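## Task

Scene 1: move both blue-taped parcels onto the top surface of the open cabinet that only arm1 can reach, and both white-taped parcels onto the top of the work bench that only arm3 can reach. Each parcel must stand with the arrows printed on its sides pointing upward and its entire base resting on that top. Any parcel left unheld on the floor or on a lower shelf means failure. Placements that stay put only because a robot is still holding them do not count. At the end, open the grippers and move the arms away.

## Robot and tools

Robots: arm1, arm2 and arm3 are identical i2rt Big YAM arms. Each has six revolute joints, a two-finger gripper and a wrist camera. Two fixed cameras, room_a and room_b, view the room. With joints 1 and 6 at 0 and the hand level and pointing forward, the wrist camera sits on top of the hand and looks toward the fingertips. The hand reaches about 1.0 m from the joint-1 axis. Joints move at different speeds, so the hand can sweep a wide curve between two postures. Loose objects are sometimes nudged by outside disturbances.

Frames: there is one shared scene frame with its origin on the floor and +z up. "hand" is the point halfway between the fingertips. The hand's z axis runs along the fingers, and the fingers open and close along its y axis. Each robot's foot pose is never printed, so hand poses depend on an unseen base.

execute_actions(actions, cameras): actions is a list holding at most one action. An empty list only returns state and images. The action is an object keyed by robot name ("arm1", "arm2", "arm3"), and each robot entry holds "joints", an object of absolute joint targets. These are not offsets. Keys and ranges: joint1_rad -2.879 to 2.879 rad (rotates the arm about its foot; positive is counter-clockwise seen from above; 0 points the way the foot faces). joint2_rad 0 to 3.141 rad (shoulder; 0 has the upper arm level and pointing back; increasing raises it, then tips it forward). joint3_rad 0 to 3.019 rad (elbow; 0 is fully folded; increasing opens it). joint4_rad -1.692 to 1.57 rad (hand pitch; positive tips the fingers up). joint5_rad -1.57 to 1.57 rad (sideways hand swing; positive is toward the arm's right). joint6_rad -2.094 to 2.094 rad (hand roll; positive is clockwise when viewed from behind the hand). gripper_m 0 to 0.093 m is the fingertip gap; each finger presses with roughly 50 to 62 N at most. A joint counts as arrived within these tolerances: 0.045, 0.14, 0.09, 0.055, 0.03, 0.035 rad and 0.003 m. All named motions start together and may finish at different times. One action runs at most 15 s. A joint or robot left out of an action can keep pushing toward an earlier target. An unknown key or an out-of-range number rejects the whole call, and nothing moves. cameras is a list drawn from arm1_cam_wrist, arm2_cam_wrist, arm3_cam_wrist, room_a, room_b and all. Omitting it, null or ["all"] returns every camera; [] returns none. The pictures line gives the order of the images. Example: {"actions":[{"arm1":{"joints":{"gripper_m":0.05}},"arm3":{"joints":{"joint1_rad":0.3}}}]}.

wait(seconds): 0 to 10 s. Nothing new is commanded, and it returns the same state and images as an empty action. zoom_image(camera, region): region is [x0, y0, x1, y1] in pixels of that camera's latest full image, measured from the top-left corner, no larger than 504 by 504. Wrist images are 616x616 fisheye; room images are 504x504. read_manual(section): returns only the URDF licence texts ("licences"). finished_scene(scene): takes 1 or 2, ends that scene for good and reports whether the goal was met. The goal must already hold with nothing supporting the parcels. Replying without any tool call ends every remaining scene.

Result lines: joint_status reports how each commanded joint ended. "off_target" means it stopped short and may still be pushing. "contact_stop" and "time_out" mean the old target was dropped and the joint holds its current spot. After a time_out, though, a joint may keep a target a limited distance away and push on; on_its_own lists this, and the joint moves there if the path clears. "joint command not followed", usually with a cause: line, means a self- or inter-arm collision check blocked that arm's joints; the gripper part still runs. Blocked joints show "not_followed" and may be retried with later actions. on_its_own describes what was not commanded in this call, and its "held at" value is a target, not a measured position. A very small change from the current reading may produce no motion. To relieve a joint that keeps pushing, command its reported position. A joint holding a load up slowly sags. If a result reports a stop, later movement, wait and finish calls in the same reply are skipped.

Heat: holding loads or pushing heats the motors, and this continues while you think, since the arms hold their last command the whole time. A MOTOR HOT line appears from 85 °C. At 100 °C an OVER-TEMPERATURE FAULT drops that whole arm, and the keys the call named that have not reached their targets read limit_stop_at_motor_heat; resend those targets. Some heat carries into the next scene.

Avoid: arms pressing hard against one another. This ends the run, and no state line reports contact between robots. The collision check can react too late and ignores fingers, gripper housings and wrist cameras. Also avoid hard impacts, pushing firmly into furniture (the arms do not stop on contact), dropping or slamming parcels, and letting a parcel come to rest on the floor or a lower shelf. The arms do not coordinate, so plan handovers through arm2 carefully.

Each tool is called after "Request:" by a JSON object that holds its "method" and its "body".

## Session

Request:
{"method": "execute_actions", "body": {"actions": []}}

Scene clock: 0.00 s.
arm1.joint_positions: joint1_rad=+0.729 joint2_rad=+0.393 joint3_rad=+1.436 joint4_rad=-1.190 joint5_rad=+0.111 joint6_rad=-0.735 gripper_m=+0.094
arm1.joint_status: not commanded
arm1.hand: x=+0.9946 y=-0.7721 z=+1.5539 quat_wxyz=(-0.222, -0.355, -0.670, +0.613) (m; scene frame)
arm2.joint_positions: joint1_rad=+0.904 joint2_rad=+0.614 joint3_rad=+1.387 joint4_rad=-1.552 joint5_rad=+0.212 joint6_rad=+0.738 gripper_m=+0.095
arm2.joint_status: not commanded
arm2.hand: x=+0.0458 y=+0.4469 z=+1.4082 quat_wxyz=(-0.167, +0.533, -0.746, -0.363) (m; scene frame)
arm3.joint_positions: joint1_rad=-0.296 joint2_rad=+0.270 joint3_rad=+1.377 joint4_rad=-1.507 joint5_rad=-0.144 joint6_rad=+0.766 gripper_m=+0.095
arm3.joint_status: not commanded
arm3.hand: x=-1.1409 y=+0.3019 z=+1.3991 quat_wxyz=(-0.482, -0.808, -0.195, +0.275) (m; scene frame)
pictures: arm1_cam_wrist, arm2_cam_wrist, arm3_cam_wrist, room_a, room_b
Images, in order (width x height): arm1_cam_wrist 616x616, arm2_cam_wrist 616x616, arm3_cam_wrist 616x616, room_a 504x504, room_b 504x504.

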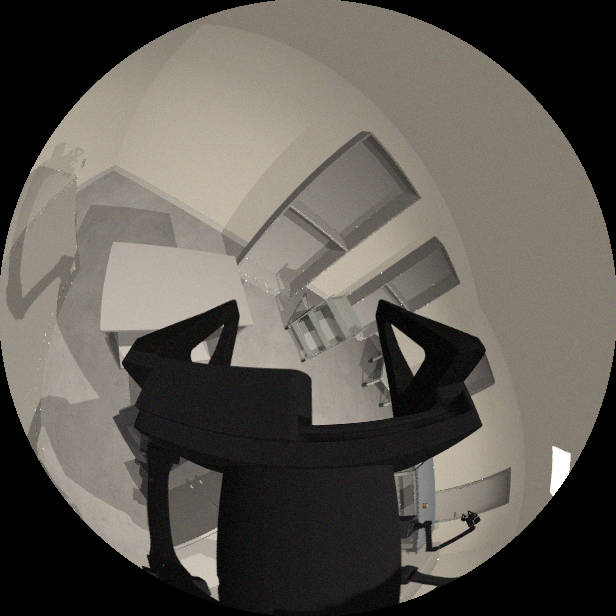

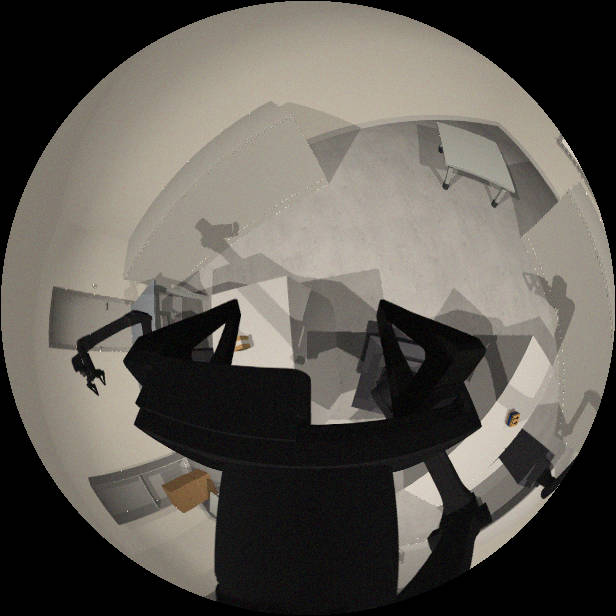

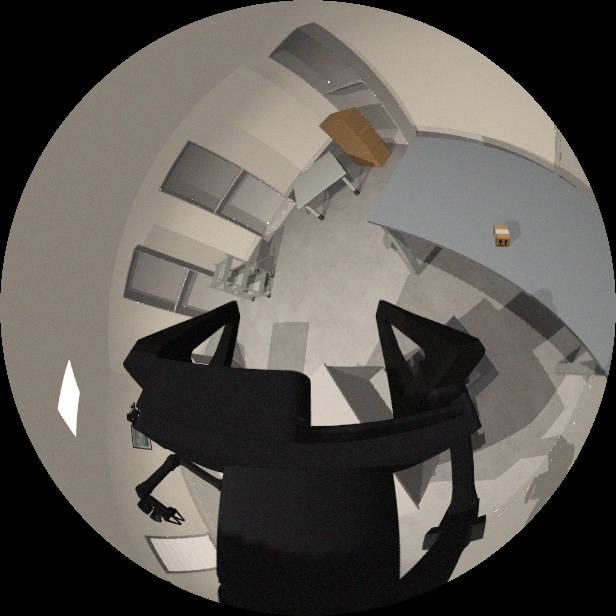

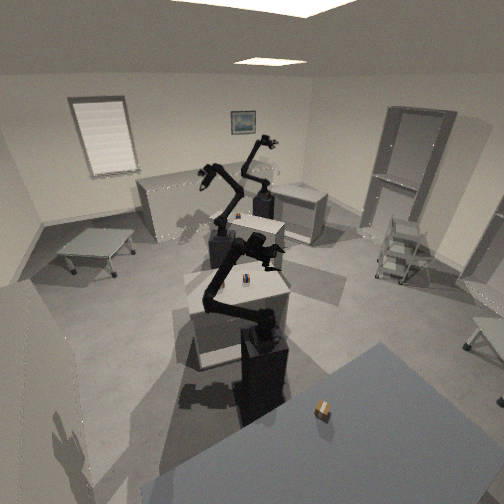

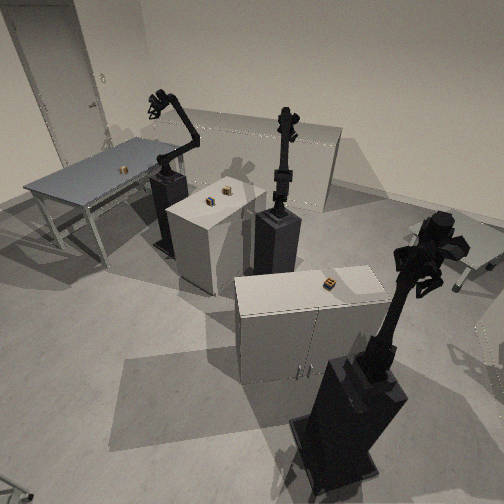

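Request:
{"method": "zoom_image", "body": {"camera": "room_b", "region": [100,150,260,230]}}

Request:
{"method": "zoom_image", "body": {"camera": "room_b", "region": [290,250,370,310]}}

Request:
{"method": "zoom_image", "body": {"camera": "room_a", "region": [180,180,360,440]}}

Request:
{"method": "execute_actions", "body": {"actions": [{"arm1":{"joints":{"joint1_rad":-1.47,"joint2_rad":1.2,"joint3_rad":1.3,"joint4_rad":-1.4,"joint5_rad":0,"joint6_rad":0}},"arm2":{"joints":{"joint1_rad":1.9,"joint2_rad":1.2,"joint3_rad":1.3,"joint4_rad":-1.4,"joint5_rad":0,"joint6_rad":0}},"arm3":{"joints":{"joint1_rad":-1.3,"joint2_rad":1.2,"joint3_rad":1.3,"joint4_rad":-1.4,"joint5_rad":0,"joint6_rad":0}}}]}}

Region (100, 150, 260, 230) of room_b's 504x504 image, scaled by 3.150, with more detail than that image has.

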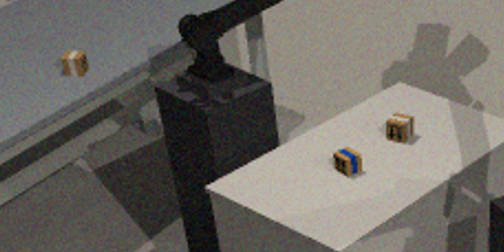

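Region (290, 250, 370, 310) of room_b's 504x504 image, scaled by 6.300, with more detail than that image has; it fills the top 378 rows of this view, and the rest is white.

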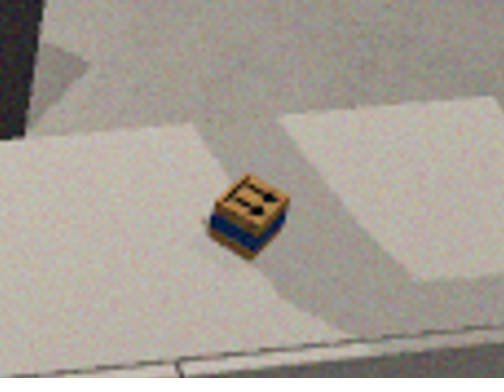

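Region (180, 180, 360, 440) of room_a's 504x504 image, scaled by 1.938, with more detail than that image has; it fills the left 349 columns of this view, and the rest is white.

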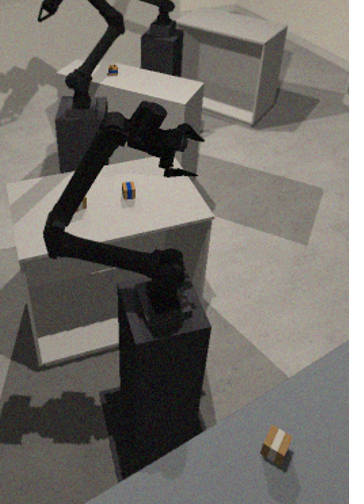

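Scene clock: 3.33 s.
arm1.joint_positions: joint1_rad=-1.471 joint2_rad=+1.220 joint3_rad=+1.281 joint4_rad=-1.388 joint5_rad=+0.000 joint6_rad=-0.008 gripper_m=+0.094
arm1.joint_status: all done
arm1.hand: x=+0.7101 y=-0.3965 z=+1.2125 quat_wxyz=(+0.044, -0.941, +0.316, +0.108) (m; scene frame)
arm2.joint_positions: joint1_rad=+1.901 joint2_rad=+1.206 joint3_rad=+1.278 joint4_rad=-1.408 joint5_rad=+0.000 joint6_rad=+0.009 gripper_m=+0.095
arm2.joint_status: all done
arm2.hand: x=-0.2785 y=+0.2898 z=+1.1997 quat_wxyz=(-0.009, +0.993, -0.044, -0.113) (m; scene frame)
arm3.joint_positions: joint1_rad=-1.300 joint2_rad=+1.214 joint3_rad=+1.288 joint4_rad=-1.413 joint5_rad=-0.001 joint6_rad=+0.009 gripper_m=+0.095
arm3.joint_status: all done
arm3.hand: x=-1.5229 y=+0.3245 z=+1.1578 quat_wxyz=(-0.008, -0.991, -0.062, +0.121) (m; scene frame)
pictures: arm1_cam_wrist, arm2_cam_wrist, arm3_cam_wrist, room_a, room_b
Images, in order (width x height): arm1_cam_wrist 616x616, arm2_cam_wrist 616x616, arm3_cam_wrist 616x616, room_a 504x504, room_b 504x504.

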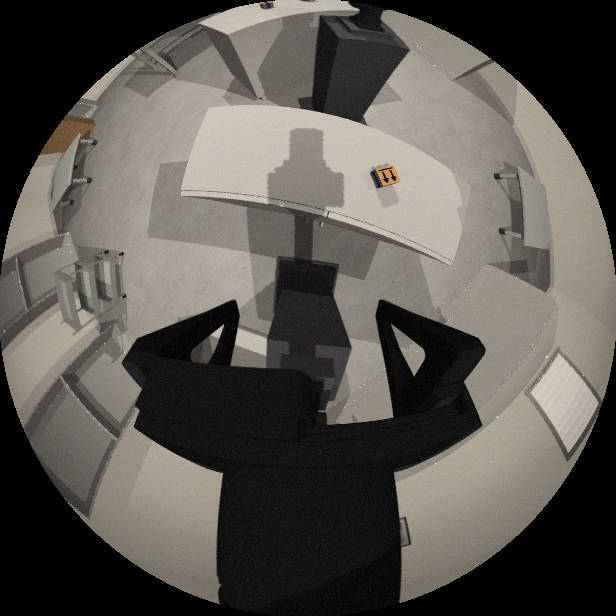

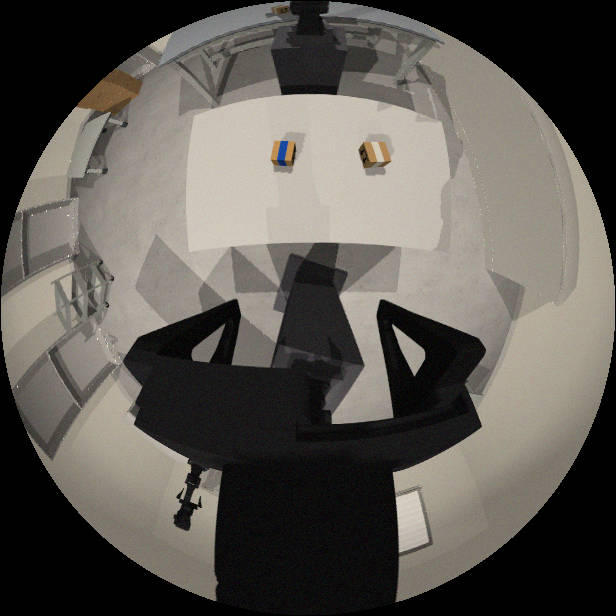

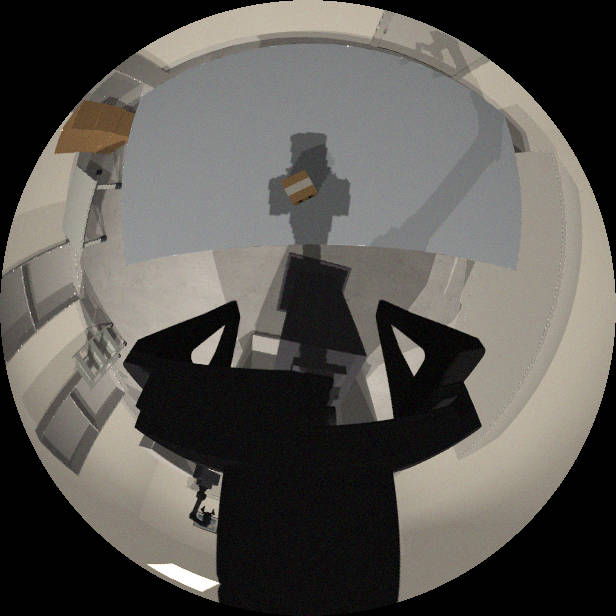

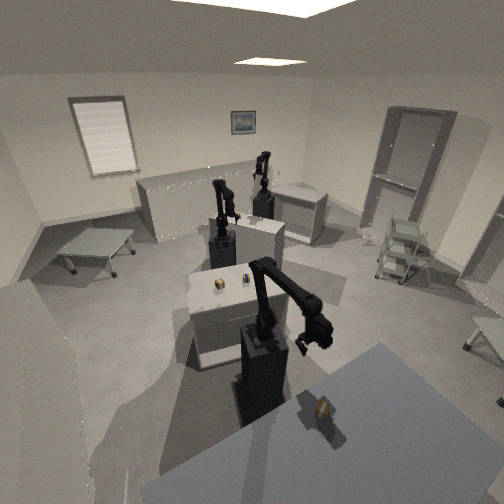

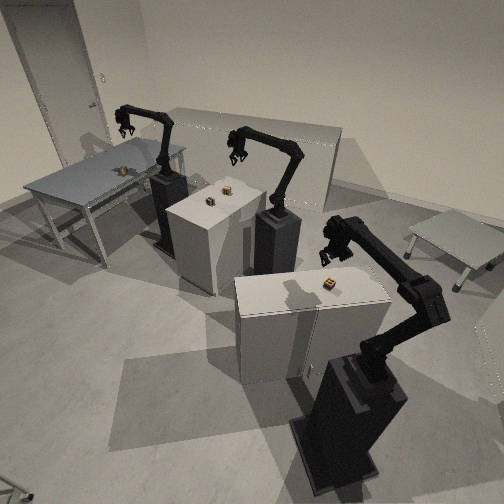

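Request:
{"method": "zoom_image", "body": {"camera": "arm1_cam_wrist", "region": [345,140,425,220]}}

Request:
{"method": "zoom_image", "body": {"camera": "arm2_cam_wrist", "region": [260,120,400,190]}}

Request:
{"method": "zoom_image", "body": {"camera": "arm3_cam_wrist", "region": [270,160,330,220]}}

Request:
{"method": "zoom_image", "body": {"camera": "room_a", "region": [205,260,265,300]}}

Request:
{"method": "zoom_image", "body": {"camera": "room_b", "region": [195,180,245,215]}}

Request:
{"method": "execute_actions", "body": {"actions": [{"arm1":{"joints":{"joint1_rad":-1.8,"joint2_rad":1.7,"joint3_rad":1.5,"joint4_rad":-1.0}},"arm2":{"joints":{"joint1_rad":1.8,"joint2_rad":1.7,"joint3_rad":1.5,"joint4_rad":-0.8}},"arm3":{"joints":{"joint2_rad":1.5,"joint3_rad":1.2,"joint4_rad":-0.6}}}]}}

Region (345, 140, 425, 220) of arm1_cam_wrist's 616x616 image, scaled by 6.300, with more detail than that image has.

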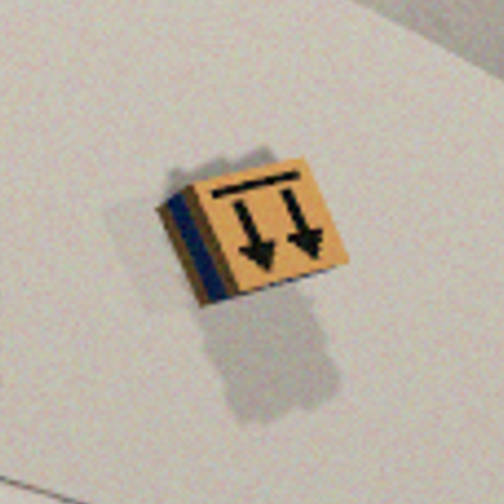

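Region (260, 120, 400, 190) of arm2_cam_wrist's 616x616 image, scaled by 3.600, with more detail than that image has.

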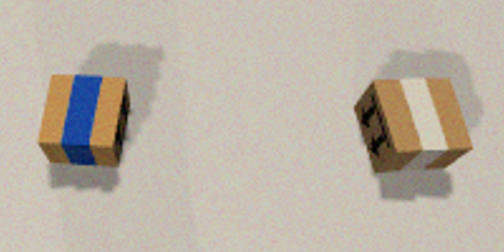

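Region (270, 160, 330, 220) of arm3_cam_wrist's 616x616 image, scaled by 8.400, with more detail than that image has.

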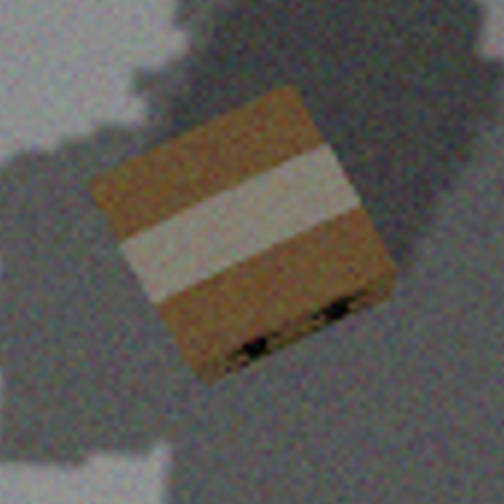

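Region (205, 260, 265, 300) of room_a's 504x504 image, scaled by 8.400, with more detail than that image has.

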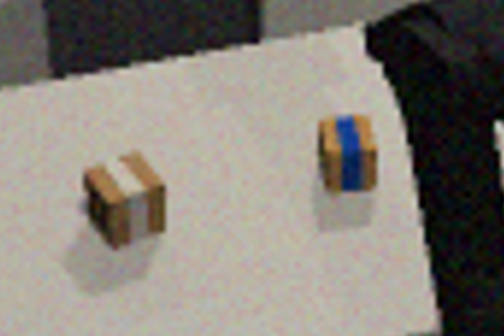

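Region (195, 180, 245, 215) of room_b's 504x504 image, scaled by 10.080, with more detail than that image has; it fills the top 353 rows of this view, and the rest is white.

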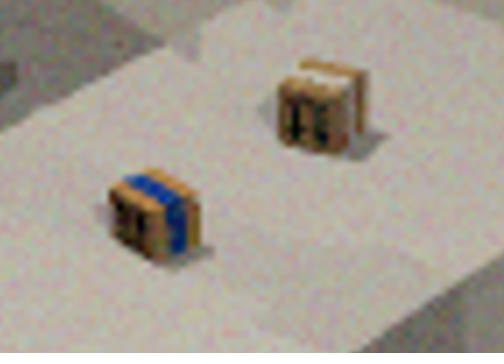

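Scene clock: 5.23 s.
arm1.joint_positions: joint1_rad=-1.806 joint2_rad=+1.723 joint3_rad=+1.475 joint4_rad=-1.017 joint5_rad=+0.000 joint6_rad=-0.007 gripper_m=+0.094
arm1.joint_status: all done
arm1.hand: x=+0.7030 y=-0.1437 z=+1.0850 quat_wxyz=(+0.078, -0.872, +0.467, +0.127) (m; scene frame)
arm2.joint_positions: joint1_rad=+1.795 joint2_rad=+1.709 joint3_rad=+1.474 joint4_rad=-0.818 joint5_rad=+0.000 joint6_rad=+0.008 gripper_m=+0.095
arm2.joint_status: all done
arm2.hand: x=-0.5141 y=+0.3770 z=+1.0956 quat_wxyz=(-0.028, +0.963, -0.092, -0.252) (m; scene frame)
arm3.joint_positions: joint1_rad=-1.300 joint2_rad=+1.520 joint3_rad=+1.185 joint4_rad=-0.626 joint5_rad=-0.001 joint6_rad=+0.009 gripper_m=+0.095
arm3.joint_status: all done
arm3.hand: x=-1.7038 y=+0.3005 z=+1.0463 quat_wxyz=(-0.021, -0.950, -0.060, +0.304) (m; scene frame)
pictures: arm1_cam_wrist, arm2_cam_wrist, arm3_cam_wrist, room_a, room_b
Images, in order (width x height): arm1_cam_wrist 616x616, arm2_cam_wrist 616x616, arm3_cam_wrist 616x616, room_a 504x504, room_b 504x504.

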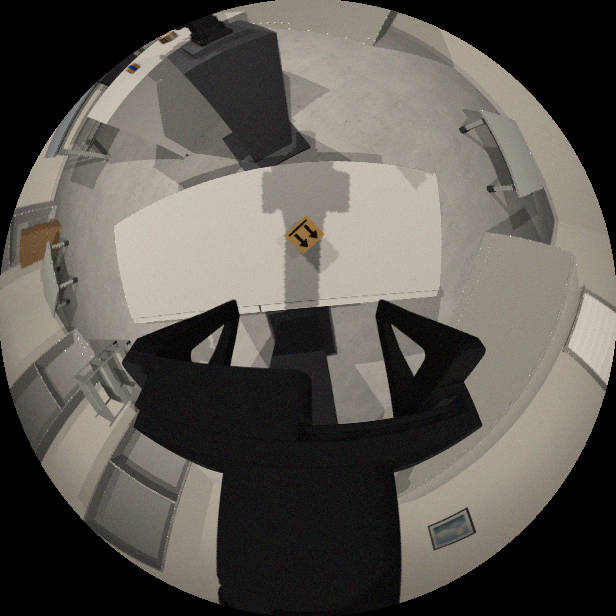

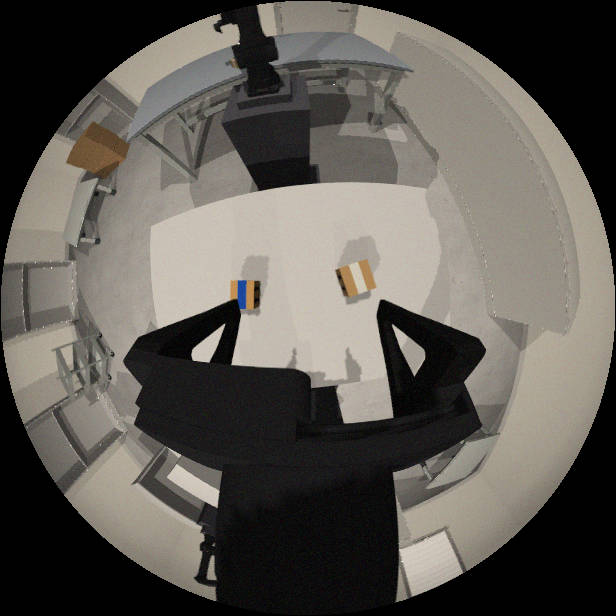

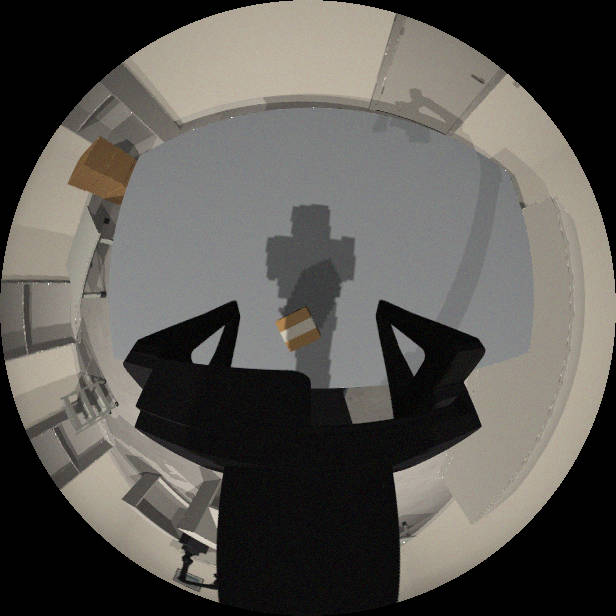

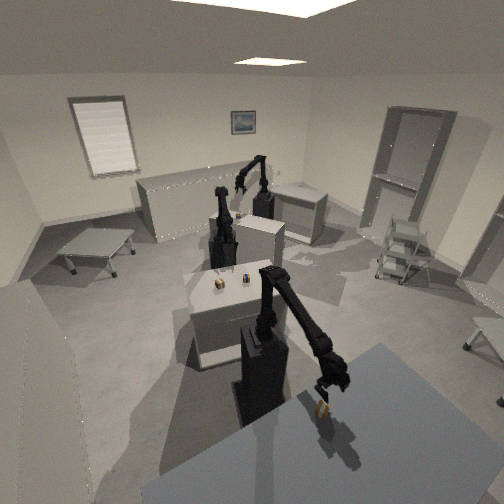

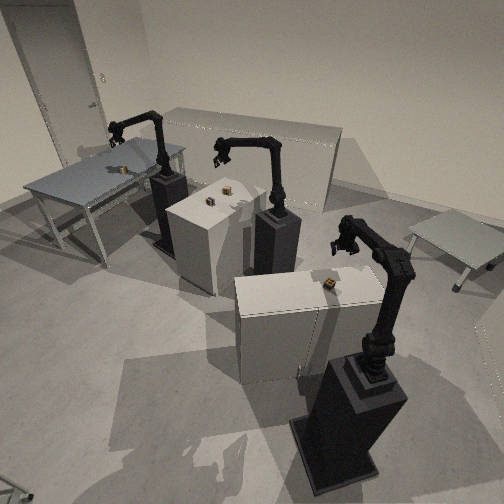

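Request:
{"method": "execute_actions", "body": {"actions": [{"arm1":{"joints":{"joint1_rad":-1.8,"joint2_rad":2.17,"joint3_rad":1.74,"joint4_rad":-1.1,"joint6_rad":0.87}},"arm2":{"joints":{"joint1_rad":1.85,"joint2_rad":2.03,"joint3_rad":1.52,"joint4_rad":-1.03}},"arm3":{"joints":{"joint2_rad":1.08,"joint3_rad":0.41,"joint4_rad":0}}}]}}

Request:
{"method": "zoom_image", "body": {"camera": "arm3_cam_wrist", "region": [230,150,380,300]}}

Request:
{"method": "zoom_image", "body": {"camera": "arm2_cam_wrist", "region": [160,100,460,300]}}

Scene clock: 9.47 s.
arm1.joint_positions: joint1_rad=-1.806 joint2_rad=+2.197 joint3_rad=+1.712 joint4_rad=-1.091 joint5_rad=+0.000 joint6_rad=+0.861 gripper_m=+0.094
arm1.joint_status: all done
arm1.hand: x=+0.6816 y=-0.1055 z=+0.8922 quat_wxyz=(+0.007, -0.600, +0.800, -0.006) (m; scene frame)
arm2.joint_positions: joint1_rad=+1.855 joint2_rad=+2.039 joint3_rad=+1.491 joint4_rad=-1.022 joint5_rad=+0.000 joint6_rad=+0.008 gripper_m=+0.095
arm2.joint_status: all done
arm2.hand: x=-0.4640 y=+0.3343 z=+0.8948 quat_wxyz=(-0.005, +0.998, -0.067, +0.003) (m; scene frame)
arm3.joint_positions: joint1_rad=-1.300 joint2_rad=+1.080 joint3_rad=+0.401 joint4_rad=-0.028 joint5_rad=-0.001 joint6_rad=+0.009 gripper_m=+0.095
arm3.joint_status: all done
arm3.hand: x=-1.5220 y=+0.3253 z=+0.9566 quat_wxyz=(-0.030, -0.904, -0.057, +0.422) (m; scene frame)
pictures: arm1_cam_wrist, arm2_cam_wrist, arm3_cam_wrist, room_a, room_b
Images, in order (width x height): arm1_cam_wrist 616x616, arm2_cam_wrist 616x616, arm3_cam_wrist 616x616, room_a 504x504, room_b 504x504.

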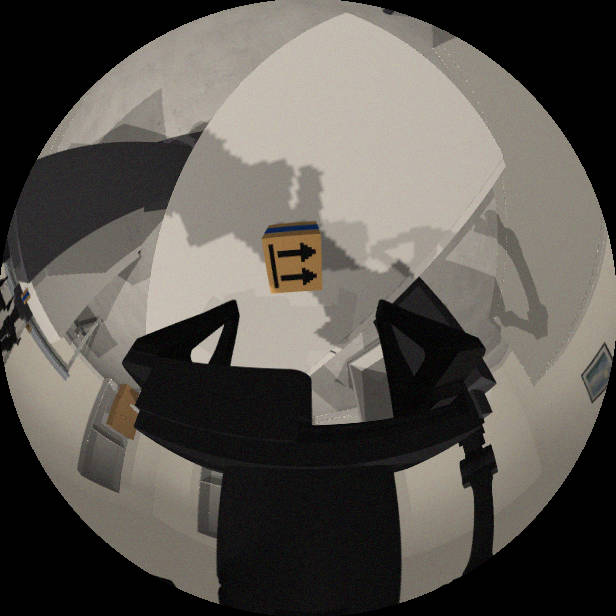

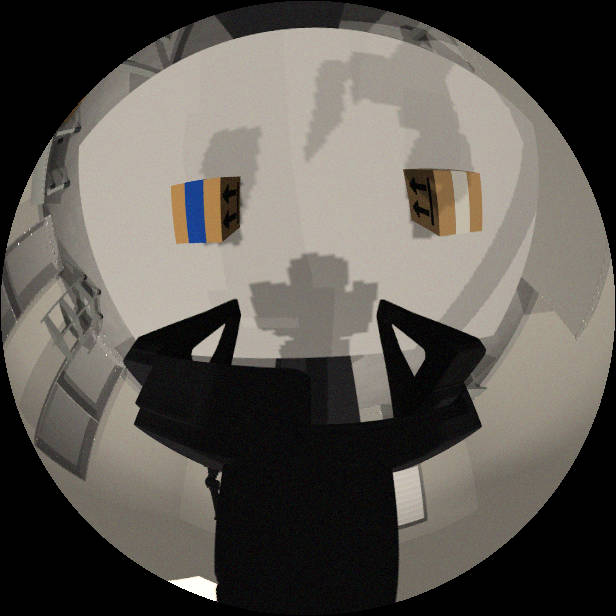

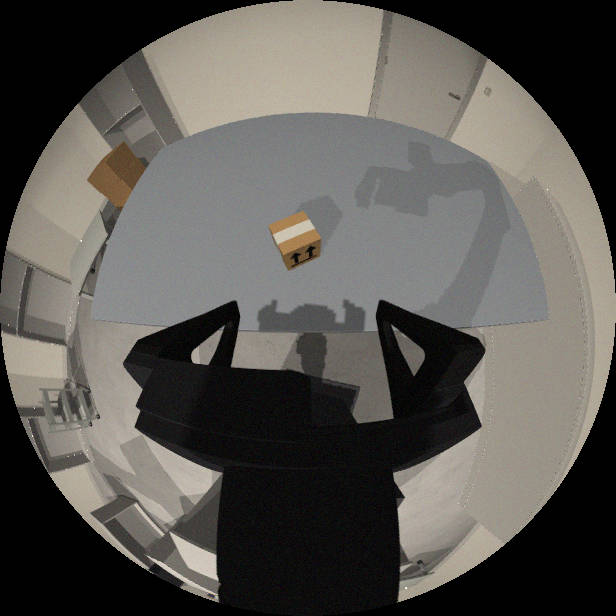

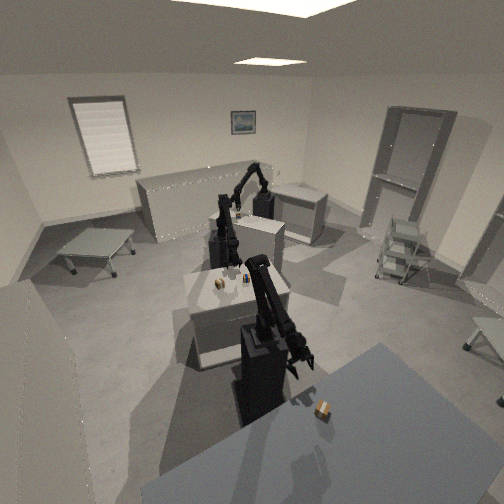

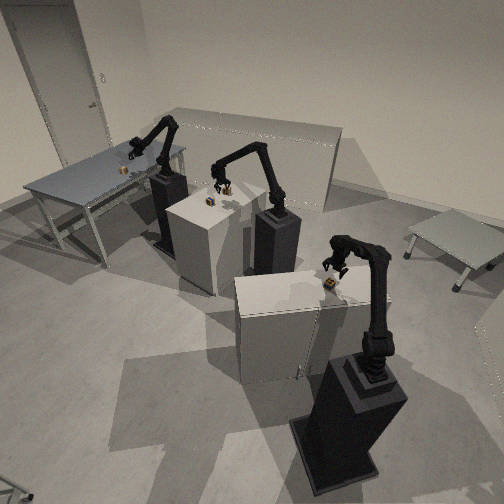

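Region (230, 150, 380, 300) of arm3_cam_wrist's 616x616 image, scaled by 3.360, with more detail than that image has.

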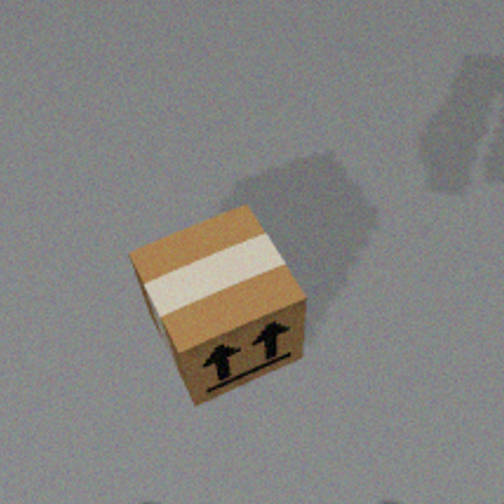

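Region (160, 100, 460, 300) of arm2_cam_wrist's 616x616 image, scaled by 1.680, with more detail than that image has.

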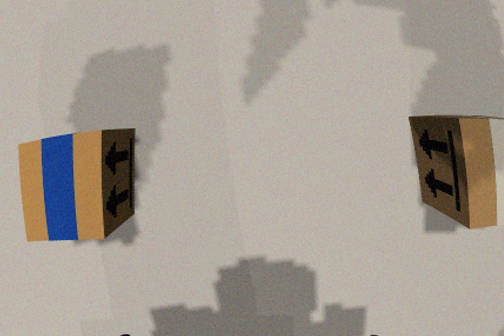

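Request:
{"method": "execute_actions", "body": {"actions": [{"arm1":{"joints":{"joint1_rad":-1.79,"joint2_rad":2.29,"joint3_rad":1.73,"joint4_rad":-0.96,"joint6_rad":0.78}},"arm2":{"joints":{"joint1_rad":2.0,"joint2_rad":2.18,"joint3_rad":1.74,"joint4_rad":-1.09,"joint6_rad":0.12}},"arm3":{"joints":{"joint1_rad":0.9,"joint2_rad":1.2,"joint3_rad":1.3,"joint4_rad":-1.5}}}], "cameras": ["arm1_cam_wrist","arm2_cam_wrist","room_b"]}}

Scene clock: 12.33 s.
arm1.joint_positions: joint1_rad=-1.796 joint2_rad=+2.305 joint3_rad=+1.712 joint4_rad=-0.974 joint5_rad=+0.000 joint6_rad=+0.788 gripper_m=+0.094
arm1.joint_status: all done
arm1.hand: x=+0.6727 y=-0.1021 z=+0.8250 quat_wxyz=(+0.007, -0.633, +0.774, -0.002) (m; scene frame)
arm2.joint_positions: joint1_rad=+1.998 joint2_rad=+2.193 joint3_rad=+1.693 joint4_rad=-1.078 joint5_rad=+0.000 joint6_rad=+0.111 gripper_m=+0.095
arm2.joint_status: all done
arm2.hand: x=-0.5199 y=+0.2511 z=+0.8705 quat_wxyz=(-0.005, +0.999, -0.047, +0.007) (m; scene frame)
arm3.joint_positions: joint1_rad=+0.899 joint2_rad=+1.216 joint3_rad=+1.243 joint4_rad=-1.484 joint5_rad=+0.000 joint6_rad=+0.008 gripper_m=+0.095
arm3.joint_status: all done
arm3.hand: x=-0.8852 y=+0.1134 z=+1.1277 quat_wxyz=(-0.047, -0.396, -0.917, +0.023) (m; scene frame)
pictures: arm1_cam_wrist, arm2_cam_wrist, room_b
Images, in order (width x height): arm1_cam_wrist 616x616, arm2_cam_wrist 616x616, room_b 504x504.

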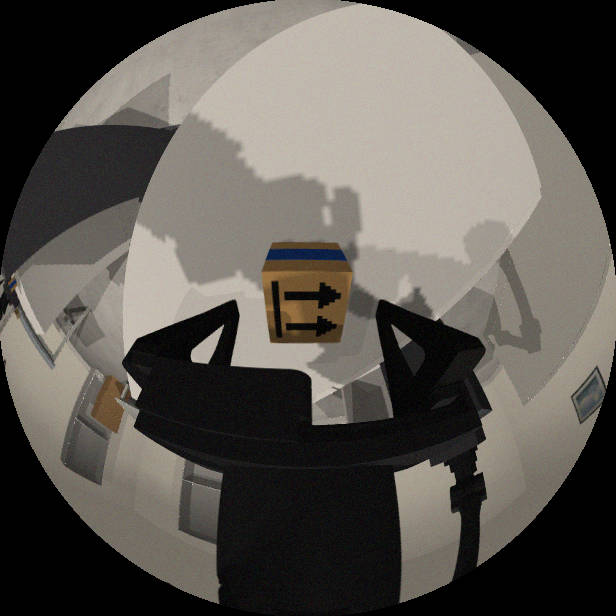

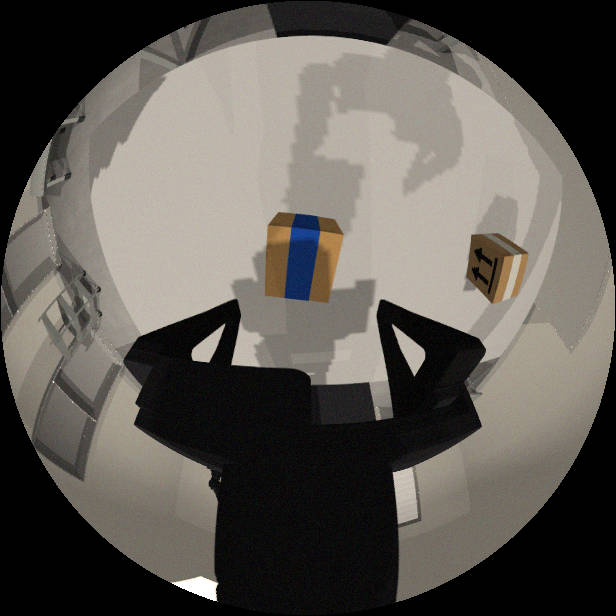

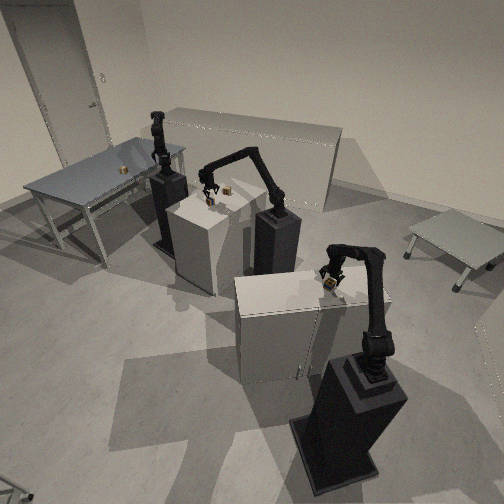

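Request:
{"method": "execute_actions", "body": {"actions": [{"arm1":{"joints":{"joint2_rad":2.345,"joint4_rad":-0.905}},"arm2":{"joints":{"joint1_rad":2.005,"joint2_rad":2.29,"joint3_rad":1.755,"joint4_rad":-0.96,"joint6_rad":0.23}}}], "cameras": ["arm1_cam_wrist","arm2_cam_wrist"]}}

Scene clock: 13.60 s.
arm1.joint_positions: joint1_rad=-1.796 joint2_rad=+2.340 joint3_rad=+1.712 joint4_rad=-0.920 joint5_rad=+0.000 joint6_rad=+0.788 gripper_m=+0.094
arm1.joint_status: all done
arm1.hand: x=+0.6703 y=-0.0979 z=+0.8035 quat_wxyz=(+0.008, -0.633, +0.774, +0.007) (m; scene frame)
arm2.joint_positions: joint1_rad=+1.998 joint2_rad=+2.307 joint3_rad=+1.724 joint4_rad=-0.974 joint5_rad=+0.000 joint6_rad=+0.221 gripper_m=+0.095
arm2.joint_status: all done
arm2.hand: x=-0.5369 y=+0.2514 z=+0.8095 quat_wxyz=(-0.004, +0.995, -0.102, -0.003) (m; scene frame)
arm3.joint_positions: joint1_rad=+0.899 joint2_rad=+1.216 joint3_rad=+1.243 joint4_rad=-1.484 joint5_rad=+0.000 joint6_rad=+0.008 gripper_m=+0.095
arm3.joint_status: not commanded
arm3.hand: x=-0.8852 y=+0.1134 z=+1.1277 quat_wxyz=(-0.047, -0.396, -0.917, +0.023) (m; scene frame)
pictures: arm1_cam_wrist, arm2_cam_wrist
Images, in order (width x height): arm1_cam_wrist 616x616, arm2_cam_wrist 616x616.

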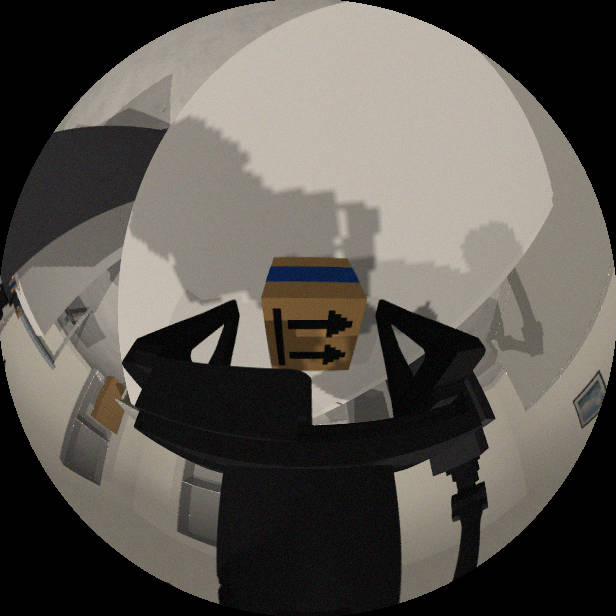

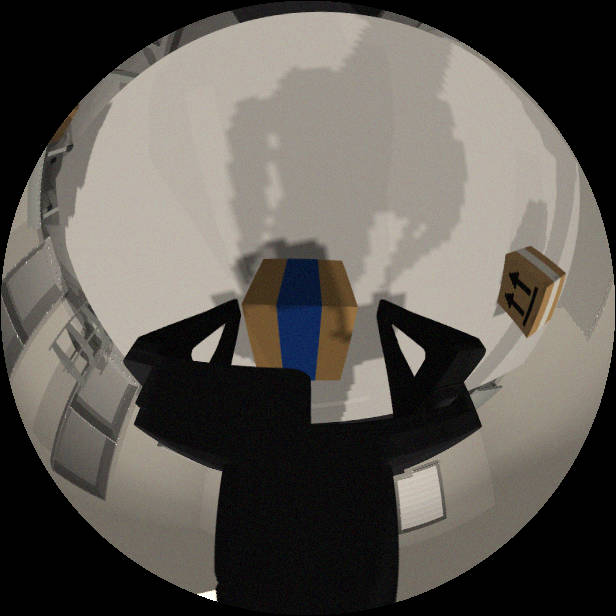

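Request:
{"method": "execute_actions", "body": {"actions": [{"arm1":{"joints":{"gripper_m":0.03}},"arm2":{"joints":{"gripper_m":0.03}}}], "cameras": []}}

Request:
{"method": "execute_actions", "body": {"actions": [{"arm1":{"joints":{"joint2_rad":2.25,"joint4_rad":-1.0}},"arm2":{"joints":{"joint2_rad":1.9,"joint4_rad":-1.3}}}], "cameras": []}}

Request:
{"method": "execute_actions", "body": {"actions": [{"arm1":{"joints":{"joint6_rad":-1.58}},"arm2":{"joints":{"joint1_rad":-0.6,"joint2_rad":1.3,"joint3_rad":1.4,"joint4_rad":-1.6,"joint6_rad":0}}}], "cameras": ["arm1_cam_wrist","arm2_cam_wrist","room_a"]}}

Scene clock: 14.80 s.
arm1.joint_positions: joint1_rad=-1.796 joint2_rad=+2.340 joint3_rad=+1.712 joint4_rad=-0.920 joint5_rad=+0.000 joint6_rad=+0.788 gripper_m=+0.049
arm1.joint_status: gripper_m off_target (ended at +0.049, target +0.030)
arm1.hand: x=+0.6702 y=-0.0978 z=+0.8035 quat_wxyz=(+0.008, -0.633, +0.774, +0.008) (m; scene frame)
arm2.joint_positions: joint1_rad=+1.998 joint2_rad=+2.307 joint3_rad=+1.724 joint4_rad=-0.973 joint5_rad=+0.000 joint6_rad=+0.222 gripper_m=+0.049
arm2.joint_status: gripper_m off_target (ended at +0.049, target +0.030)
arm2.hand: x=-0.5370 y=+0.2514 z=+0.8095 quat_wxyz=(-0.004, +0.995, -0.102, -0.004) (m; scene frame)
arm3.joint_positions: joint1_rad=+0.899 joint2_rad=+1.216 joint3_rad=+1.243 joint4_rad=-1.484 joint5_rad=+0.000 joint6_rad=+0.008 gripper_m=+0.095
arm3.joint_status: not commanded
arm3.hand: x=-0.8852 y=+0.1134 z=+1.1277 quat_wxyz=(-0.047, -0.396, -0.917, +0.023) (m; scene frame)
pictures: none
No camera images: the call's "cameras" was empty. Leave "cameras" out to get every camera's image.

Scene clock: 16.33 s.
arm1.joint_positions: joint1_rad=-1.796 joint2_rad=+2.272 joint3_rad=+1.712 joint4_rad=-0.988 joint5_rad=+0.000 joint6_rad=+0.788 gripper_m=+0.049
arm1.joint_status: all done
arm1.hand: x=+0.6703 y=-0.0990 z=+0.8459 quat_wxyz=(+0.008, -0.633, +0.774, +0.008) (m; scene frame)
arm2.joint_positions: joint1_rad=+1.998 joint2_rad=+1.917 joint3_rad=+1.740 joint4_rad=-1.289 joint5_rad=+0.000 joint6_rad=+0.222 gripper_m=+0.049
arm2.joint_status: all done
arm2.hand: x=-0.5062 y=+0.2495 z=+1.0527 quat_wxyz=(+0.001, +0.994, -0.102, -0.049) (m; scene frame)
arm3.joint_positions: joint1_rad=+0.899 joint2_rad=+1.216 joint3_rad=+1.243 joint4_rad=-1.484 joint5_rad=+0.000 joint6_rad=+0.008 gripper_m=+0.095
arm3.joint_status: not commanded
arm3.hand: x=-0.8852 y=+0.1134 z=+1.1277 quat_wxyz=(-0.047, -0.396, -0.917, +0.023) (m; scene frame)
pictures: none
No camera images: the call's "cameras" was empty. Leave "cameras" out to get every camera's image.

Scene clock: 18.83 s.
arm1.joint_positions: joint1_rad=-1.796 joint2_rad=+2.272 joint3_rad=+1.712 joint4_rad=-0.988 joint5_rad=+0.000 joint6_rad=-1.571 gripper_m=+0.049
arm1.joint_status: all done
arm1.hand: x=+0.6703 y=-0.0990 z=+0.8459 quat_wxyz=(+0.010, -0.957, -0.290, -0.005) (m; scene frame)
arm2.joint_positions: joint1_rad=-0.603 joint2_rad=+1.317 joint3_rad=+1.392 joint4_rad=-1.588 joint5_rad=+0.001 joint6_rad=+0.009 gripper_m=+0.049
arm2.joint_status: all done
arm2.hand: x=+0.4376 y=+0.4624 z=+1.2077 quat_wxyz=(-0.033, +0.271, -0.962, -0.011) (m; scene frame)
arm3.joint_positions: joint1_rad=+0.899 joint2_rad=+1.216 joint3_rad=+1.243 joint4_rad=-1.484 joint5_rad=+0.000 joint6_rad=+0.008 gripper_m=+0.095
arm3.joint_status: not commanded
arm3.hand: x=-0.8852 y=+0.1134 z=+1.1277 quat_wxyz=(-0.047, -0.396, -0.917, +0.023) (m; scene frame)
pictures: arm1_cam_wrist, arm2_cam_wrist, room_a
Images, in order (width x height): arm1_cam_wrist 616x616, arm2_cam_wrist 616x616, room_a 504x504.

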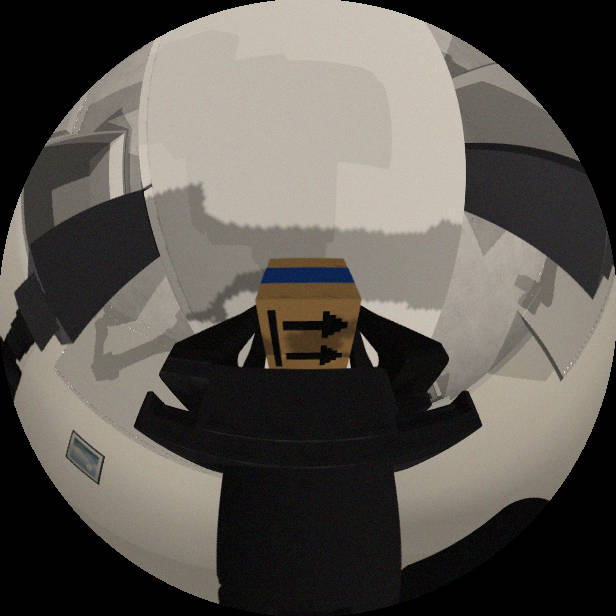

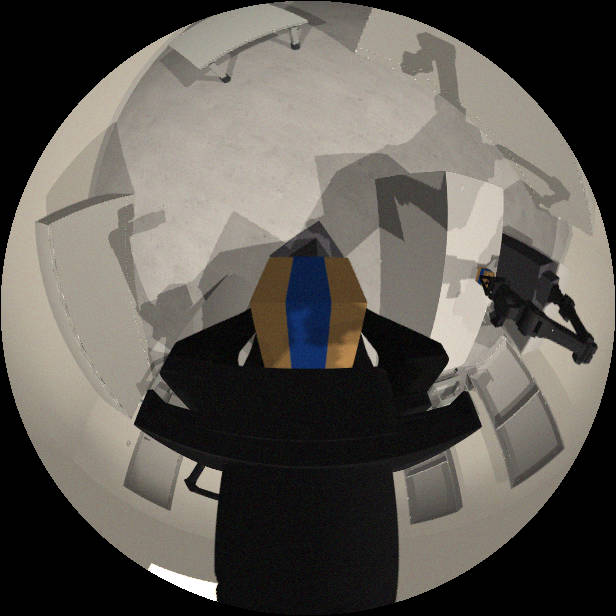

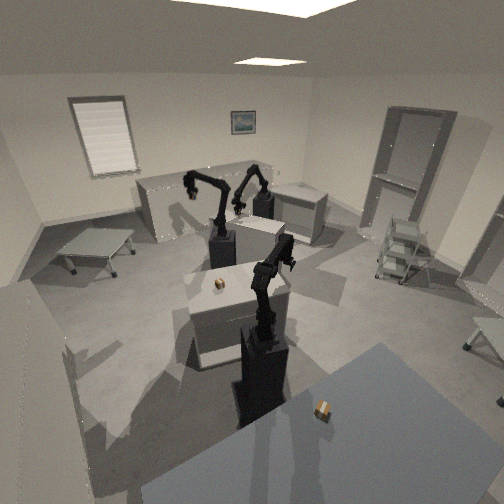

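Request:
{"method": "execute_actions", "body": {"actions": [{"arm1":{"joints":{"joint2_rad":2.345,"joint4_rad":-0.905}},"arm3":{"joints":{"joint1_rad":1.866,"joint2_rad":1.9,"joint3_rad":2.02,"joint4_rad":-1.56,"joint6_rad":0.08}}}], "cameras": []}}

Request:
{"method": "execute_actions", "body": {"actions": [{"arm1":{"joints":{"gripper_m":0.093}},"arm3":{"joints":{"joint2_rad":2.245}}}], "cameras": ["arm3_cam_wrist"]}}

Request:
{"method": "execute_actions", "body": {"actions": [{"arm1":{"joints":{"joint2_rad":2.22,"joint4_rad":-1.04}}}], "cameras": []}}

Request:
{"method": "execute_actions", "body": {"actions": [{"arm1":{"joints":{"joint2_rad":2.38,"joint3_rad":2.07,"joint4_rad":-1.46,"joint6_rad":0.01}}}], "cameras": ["arm1_cam_wrist"]}}

Scene clock: 21.07 s.
arm1.joint_positions: joint1_rad=-1.796 joint2_rad=+2.341 joint3_rad=+1.712 joint4_rad=-0.915 joint5_rad=+0.000 joint6_rad=-1.572 gripper_m=+0.049
arm1.joint_status: all done
arm1.hand: x=+0.6697 y=-0.0970 z=+0.8029 quat_wxyz=(+0.012, -0.957, -0.290, -0.004) (m; scene frame)
arm2.joint_positions: joint1_rad=-0.603 joint2_rad=+1.317 joint3_rad=+1.392 joint4_rad=-1.588 joint5_rad=+0.001 joint6_rad=+0.009 gripper_m=+0.049
arm2.joint_status: not commanded
arm2.hand: x=+0.4376 y=+0.4624 z=+1.2077 quat_wxyz=(-0.033, +0.271, -0.962, -0.011) (m; scene frame)
arm3.joint_positions: joint1_rad=+1.867 joint2_rad=+1.928 joint3_rad=+1.962 joint4_rad=-1.548 joint5_rad=-0.001 joint6_rad=+0.071 gripper_m=+0.095
arm3.joint_status: all done
arm3.hand: x=-0.5308 y=+0.4741 z=+1.0786 quat_wxyz=(-0.023, +0.045, -0.999, -0.005) (m; scene frame)
pictures: none
No camera images: the call's "cameras" was empty. Leave "cameras" out to get every camera's image.

Scene clock: 22.53 s.
arm1.joint_positions: joint1_rad=-1.796 joint2_rad=+2.341 joint3_rad=+1.712 joint4_rad=-0.915 joint5_rad=+0.000 joint6_rad=-1.572 gripper_m=+0.093
arm1.joint_status: all done
arm1.hand: x=+0.6697 y=-0.0970 z=+0.8029 quat_wxyz=(+0.012, -0.957, -0.291, -0.004) (m; scene frame)
arm2.joint_positions: joint1_rad=-0.603 joint2_rad=+1.317 joint3_rad=+1.392 joint4_rad=-1.588 joint5_rad=+0.001 joint6_rad=+0.009 gripper_m=+0.049
arm2.joint_status: not commanded
arm2.hand: x=+0.4376 y=+0.4624 z=+1.2077 quat_wxyz=(-0.033, +0.271, -0.962, -0.011) (m; scene frame)
arm3.joint_positions: joint1_rad=+1.867 joint2_rad=+2.268 joint3_rad=+1.997 joint4_rad=-1.548 joint5_rad=-0.001 joint6_rad=+0.071 gripper_m=+0.095
arm3.joint_status: all done
arm3.hand: x=-0.5221 y=+0.4761 z=+0.8855 quat_wxyz=(+0.129, +0.044, -0.991, +0.013) (m; scene frame)
pictures: arm3_cam_wrist
Images, in order (width x height): arm3_cam_wrist 616x616.

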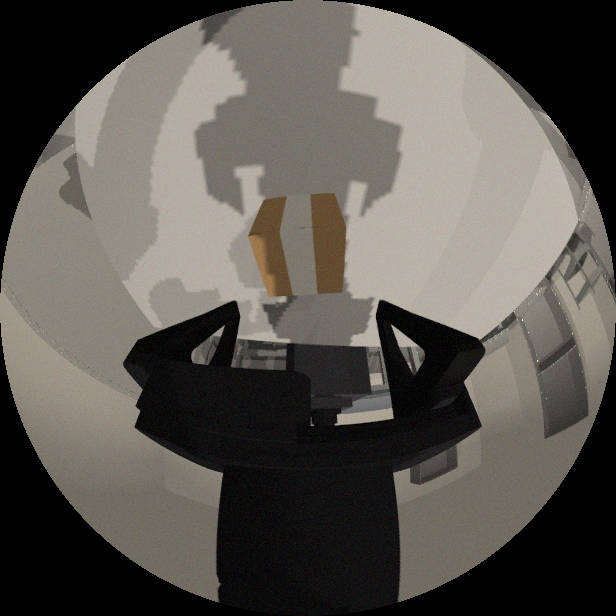

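Scene clock: 23.70 s.
arm1.joint_positions: joint1_rad=-1.796 joint2_rad=+2.224 joint3_rad=+1.712 joint4_rad=-1.028 joint5_rad=+0.000 joint6_rad=-1.572 gripper_m=+0.093
arm1.joint_status: all done
arm1.hand: x=+0.6703 y=-0.0998 z=+0.8753 quat_wxyz=(+0.014, -0.957, -0.291, -0.004) (m; scene frame)
arm2.joint_positions: joint1_rad=-0.603 joint2_rad=+1.317 joint3_rad=+1.392 joint4_rad=-1.588 joint5_rad=+0.001 joint6_rad=+0.009 gripper_m=+0.049
arm2.joint_status: not commanded
arm2.hand: x=+0.4376 y=+0.4624 z=+1.2077 quat_wxyz=(-0.033, +0.271, -0.962, -0.011) (m; scene frame)
arm3.joint_positions: joint1_rad=+1.867 joint2_rad=+2.268 joint3_rad=+1.997 joint4_rad=-1.548 joint5_rad=-0.001 joint6_rad=+0.071 gripper_m=+0.095
arm3.joint_status: not commanded
arm3.hand: x=-0.5221 y=+0.4761 z=+0.8855 quat_wxyz=(+0.129, +0.044, -0.991, +0.013) (m; scene frame)
pictures: none
No camera images: the call's "cameras" was empty. Leave "cameras" out to get every camera's image.

Scene clock: 25.87 s.
arm1.joint_positions: joint1_rad=-1.796 joint2_rad=+2.399 joint3_rad=+2.030 joint4_rad=-1.445 joint5_rad=+0.000 joint6_rad=+0.001 gripper_m=+0.093
arm1.joint_status: all done
arm1.hand: x=+0.6718 y=-0.1022 z=+0.8783 quat_wxyz=(-0.052, -0.874, +0.469, -0.113) (m; scene frame)
arm2.joint_positions: joint1_rad=-0.603 joint2_rad=+1.317 joint3_rad=+1.392 joint4_rad=-1.588 joint5_rad=+0.001 joint6_rad=+0.009 gripper_m=+0.049
arm2.joint_status: not commanded
arm2.hand: x=+0.4376 y=+0.4624 z=+1.2077 quat_wxyz=(-0.033, +0.271, -0.962, -0.011) (m; scene frame)
arm3.joint_positions: joint1_rad=+1.867 joint2_rad=+2.268 joint3_rad=+1.997 joint4_rad=-1.548 joint5_rad=-0.001 joint6_rad=+0.071 gripper_m=+0.095
arm3.joint_status: not commanded
arm3.hand: x=-0.5221 y=+0.4761 z=+0.8855 quat_wxyz=(+0.129, +0.044, -0.991, +0.013) (m; scene frame)
pictures: arm1_cam_wrist
Images, in order (width x height): arm1_cam_wrist 616x616.

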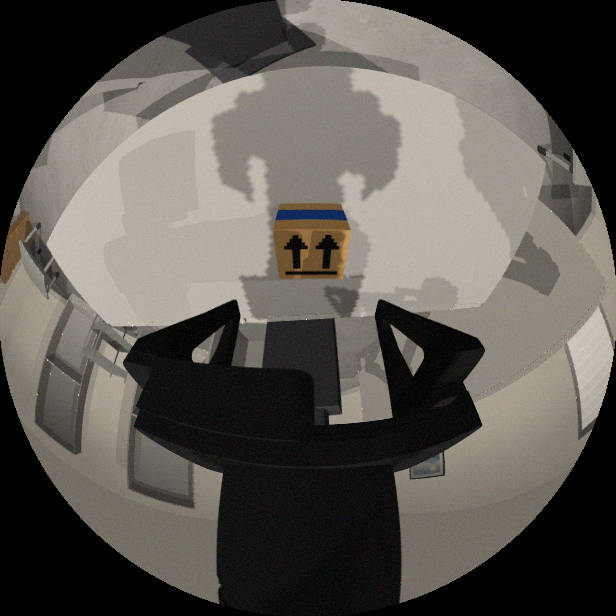

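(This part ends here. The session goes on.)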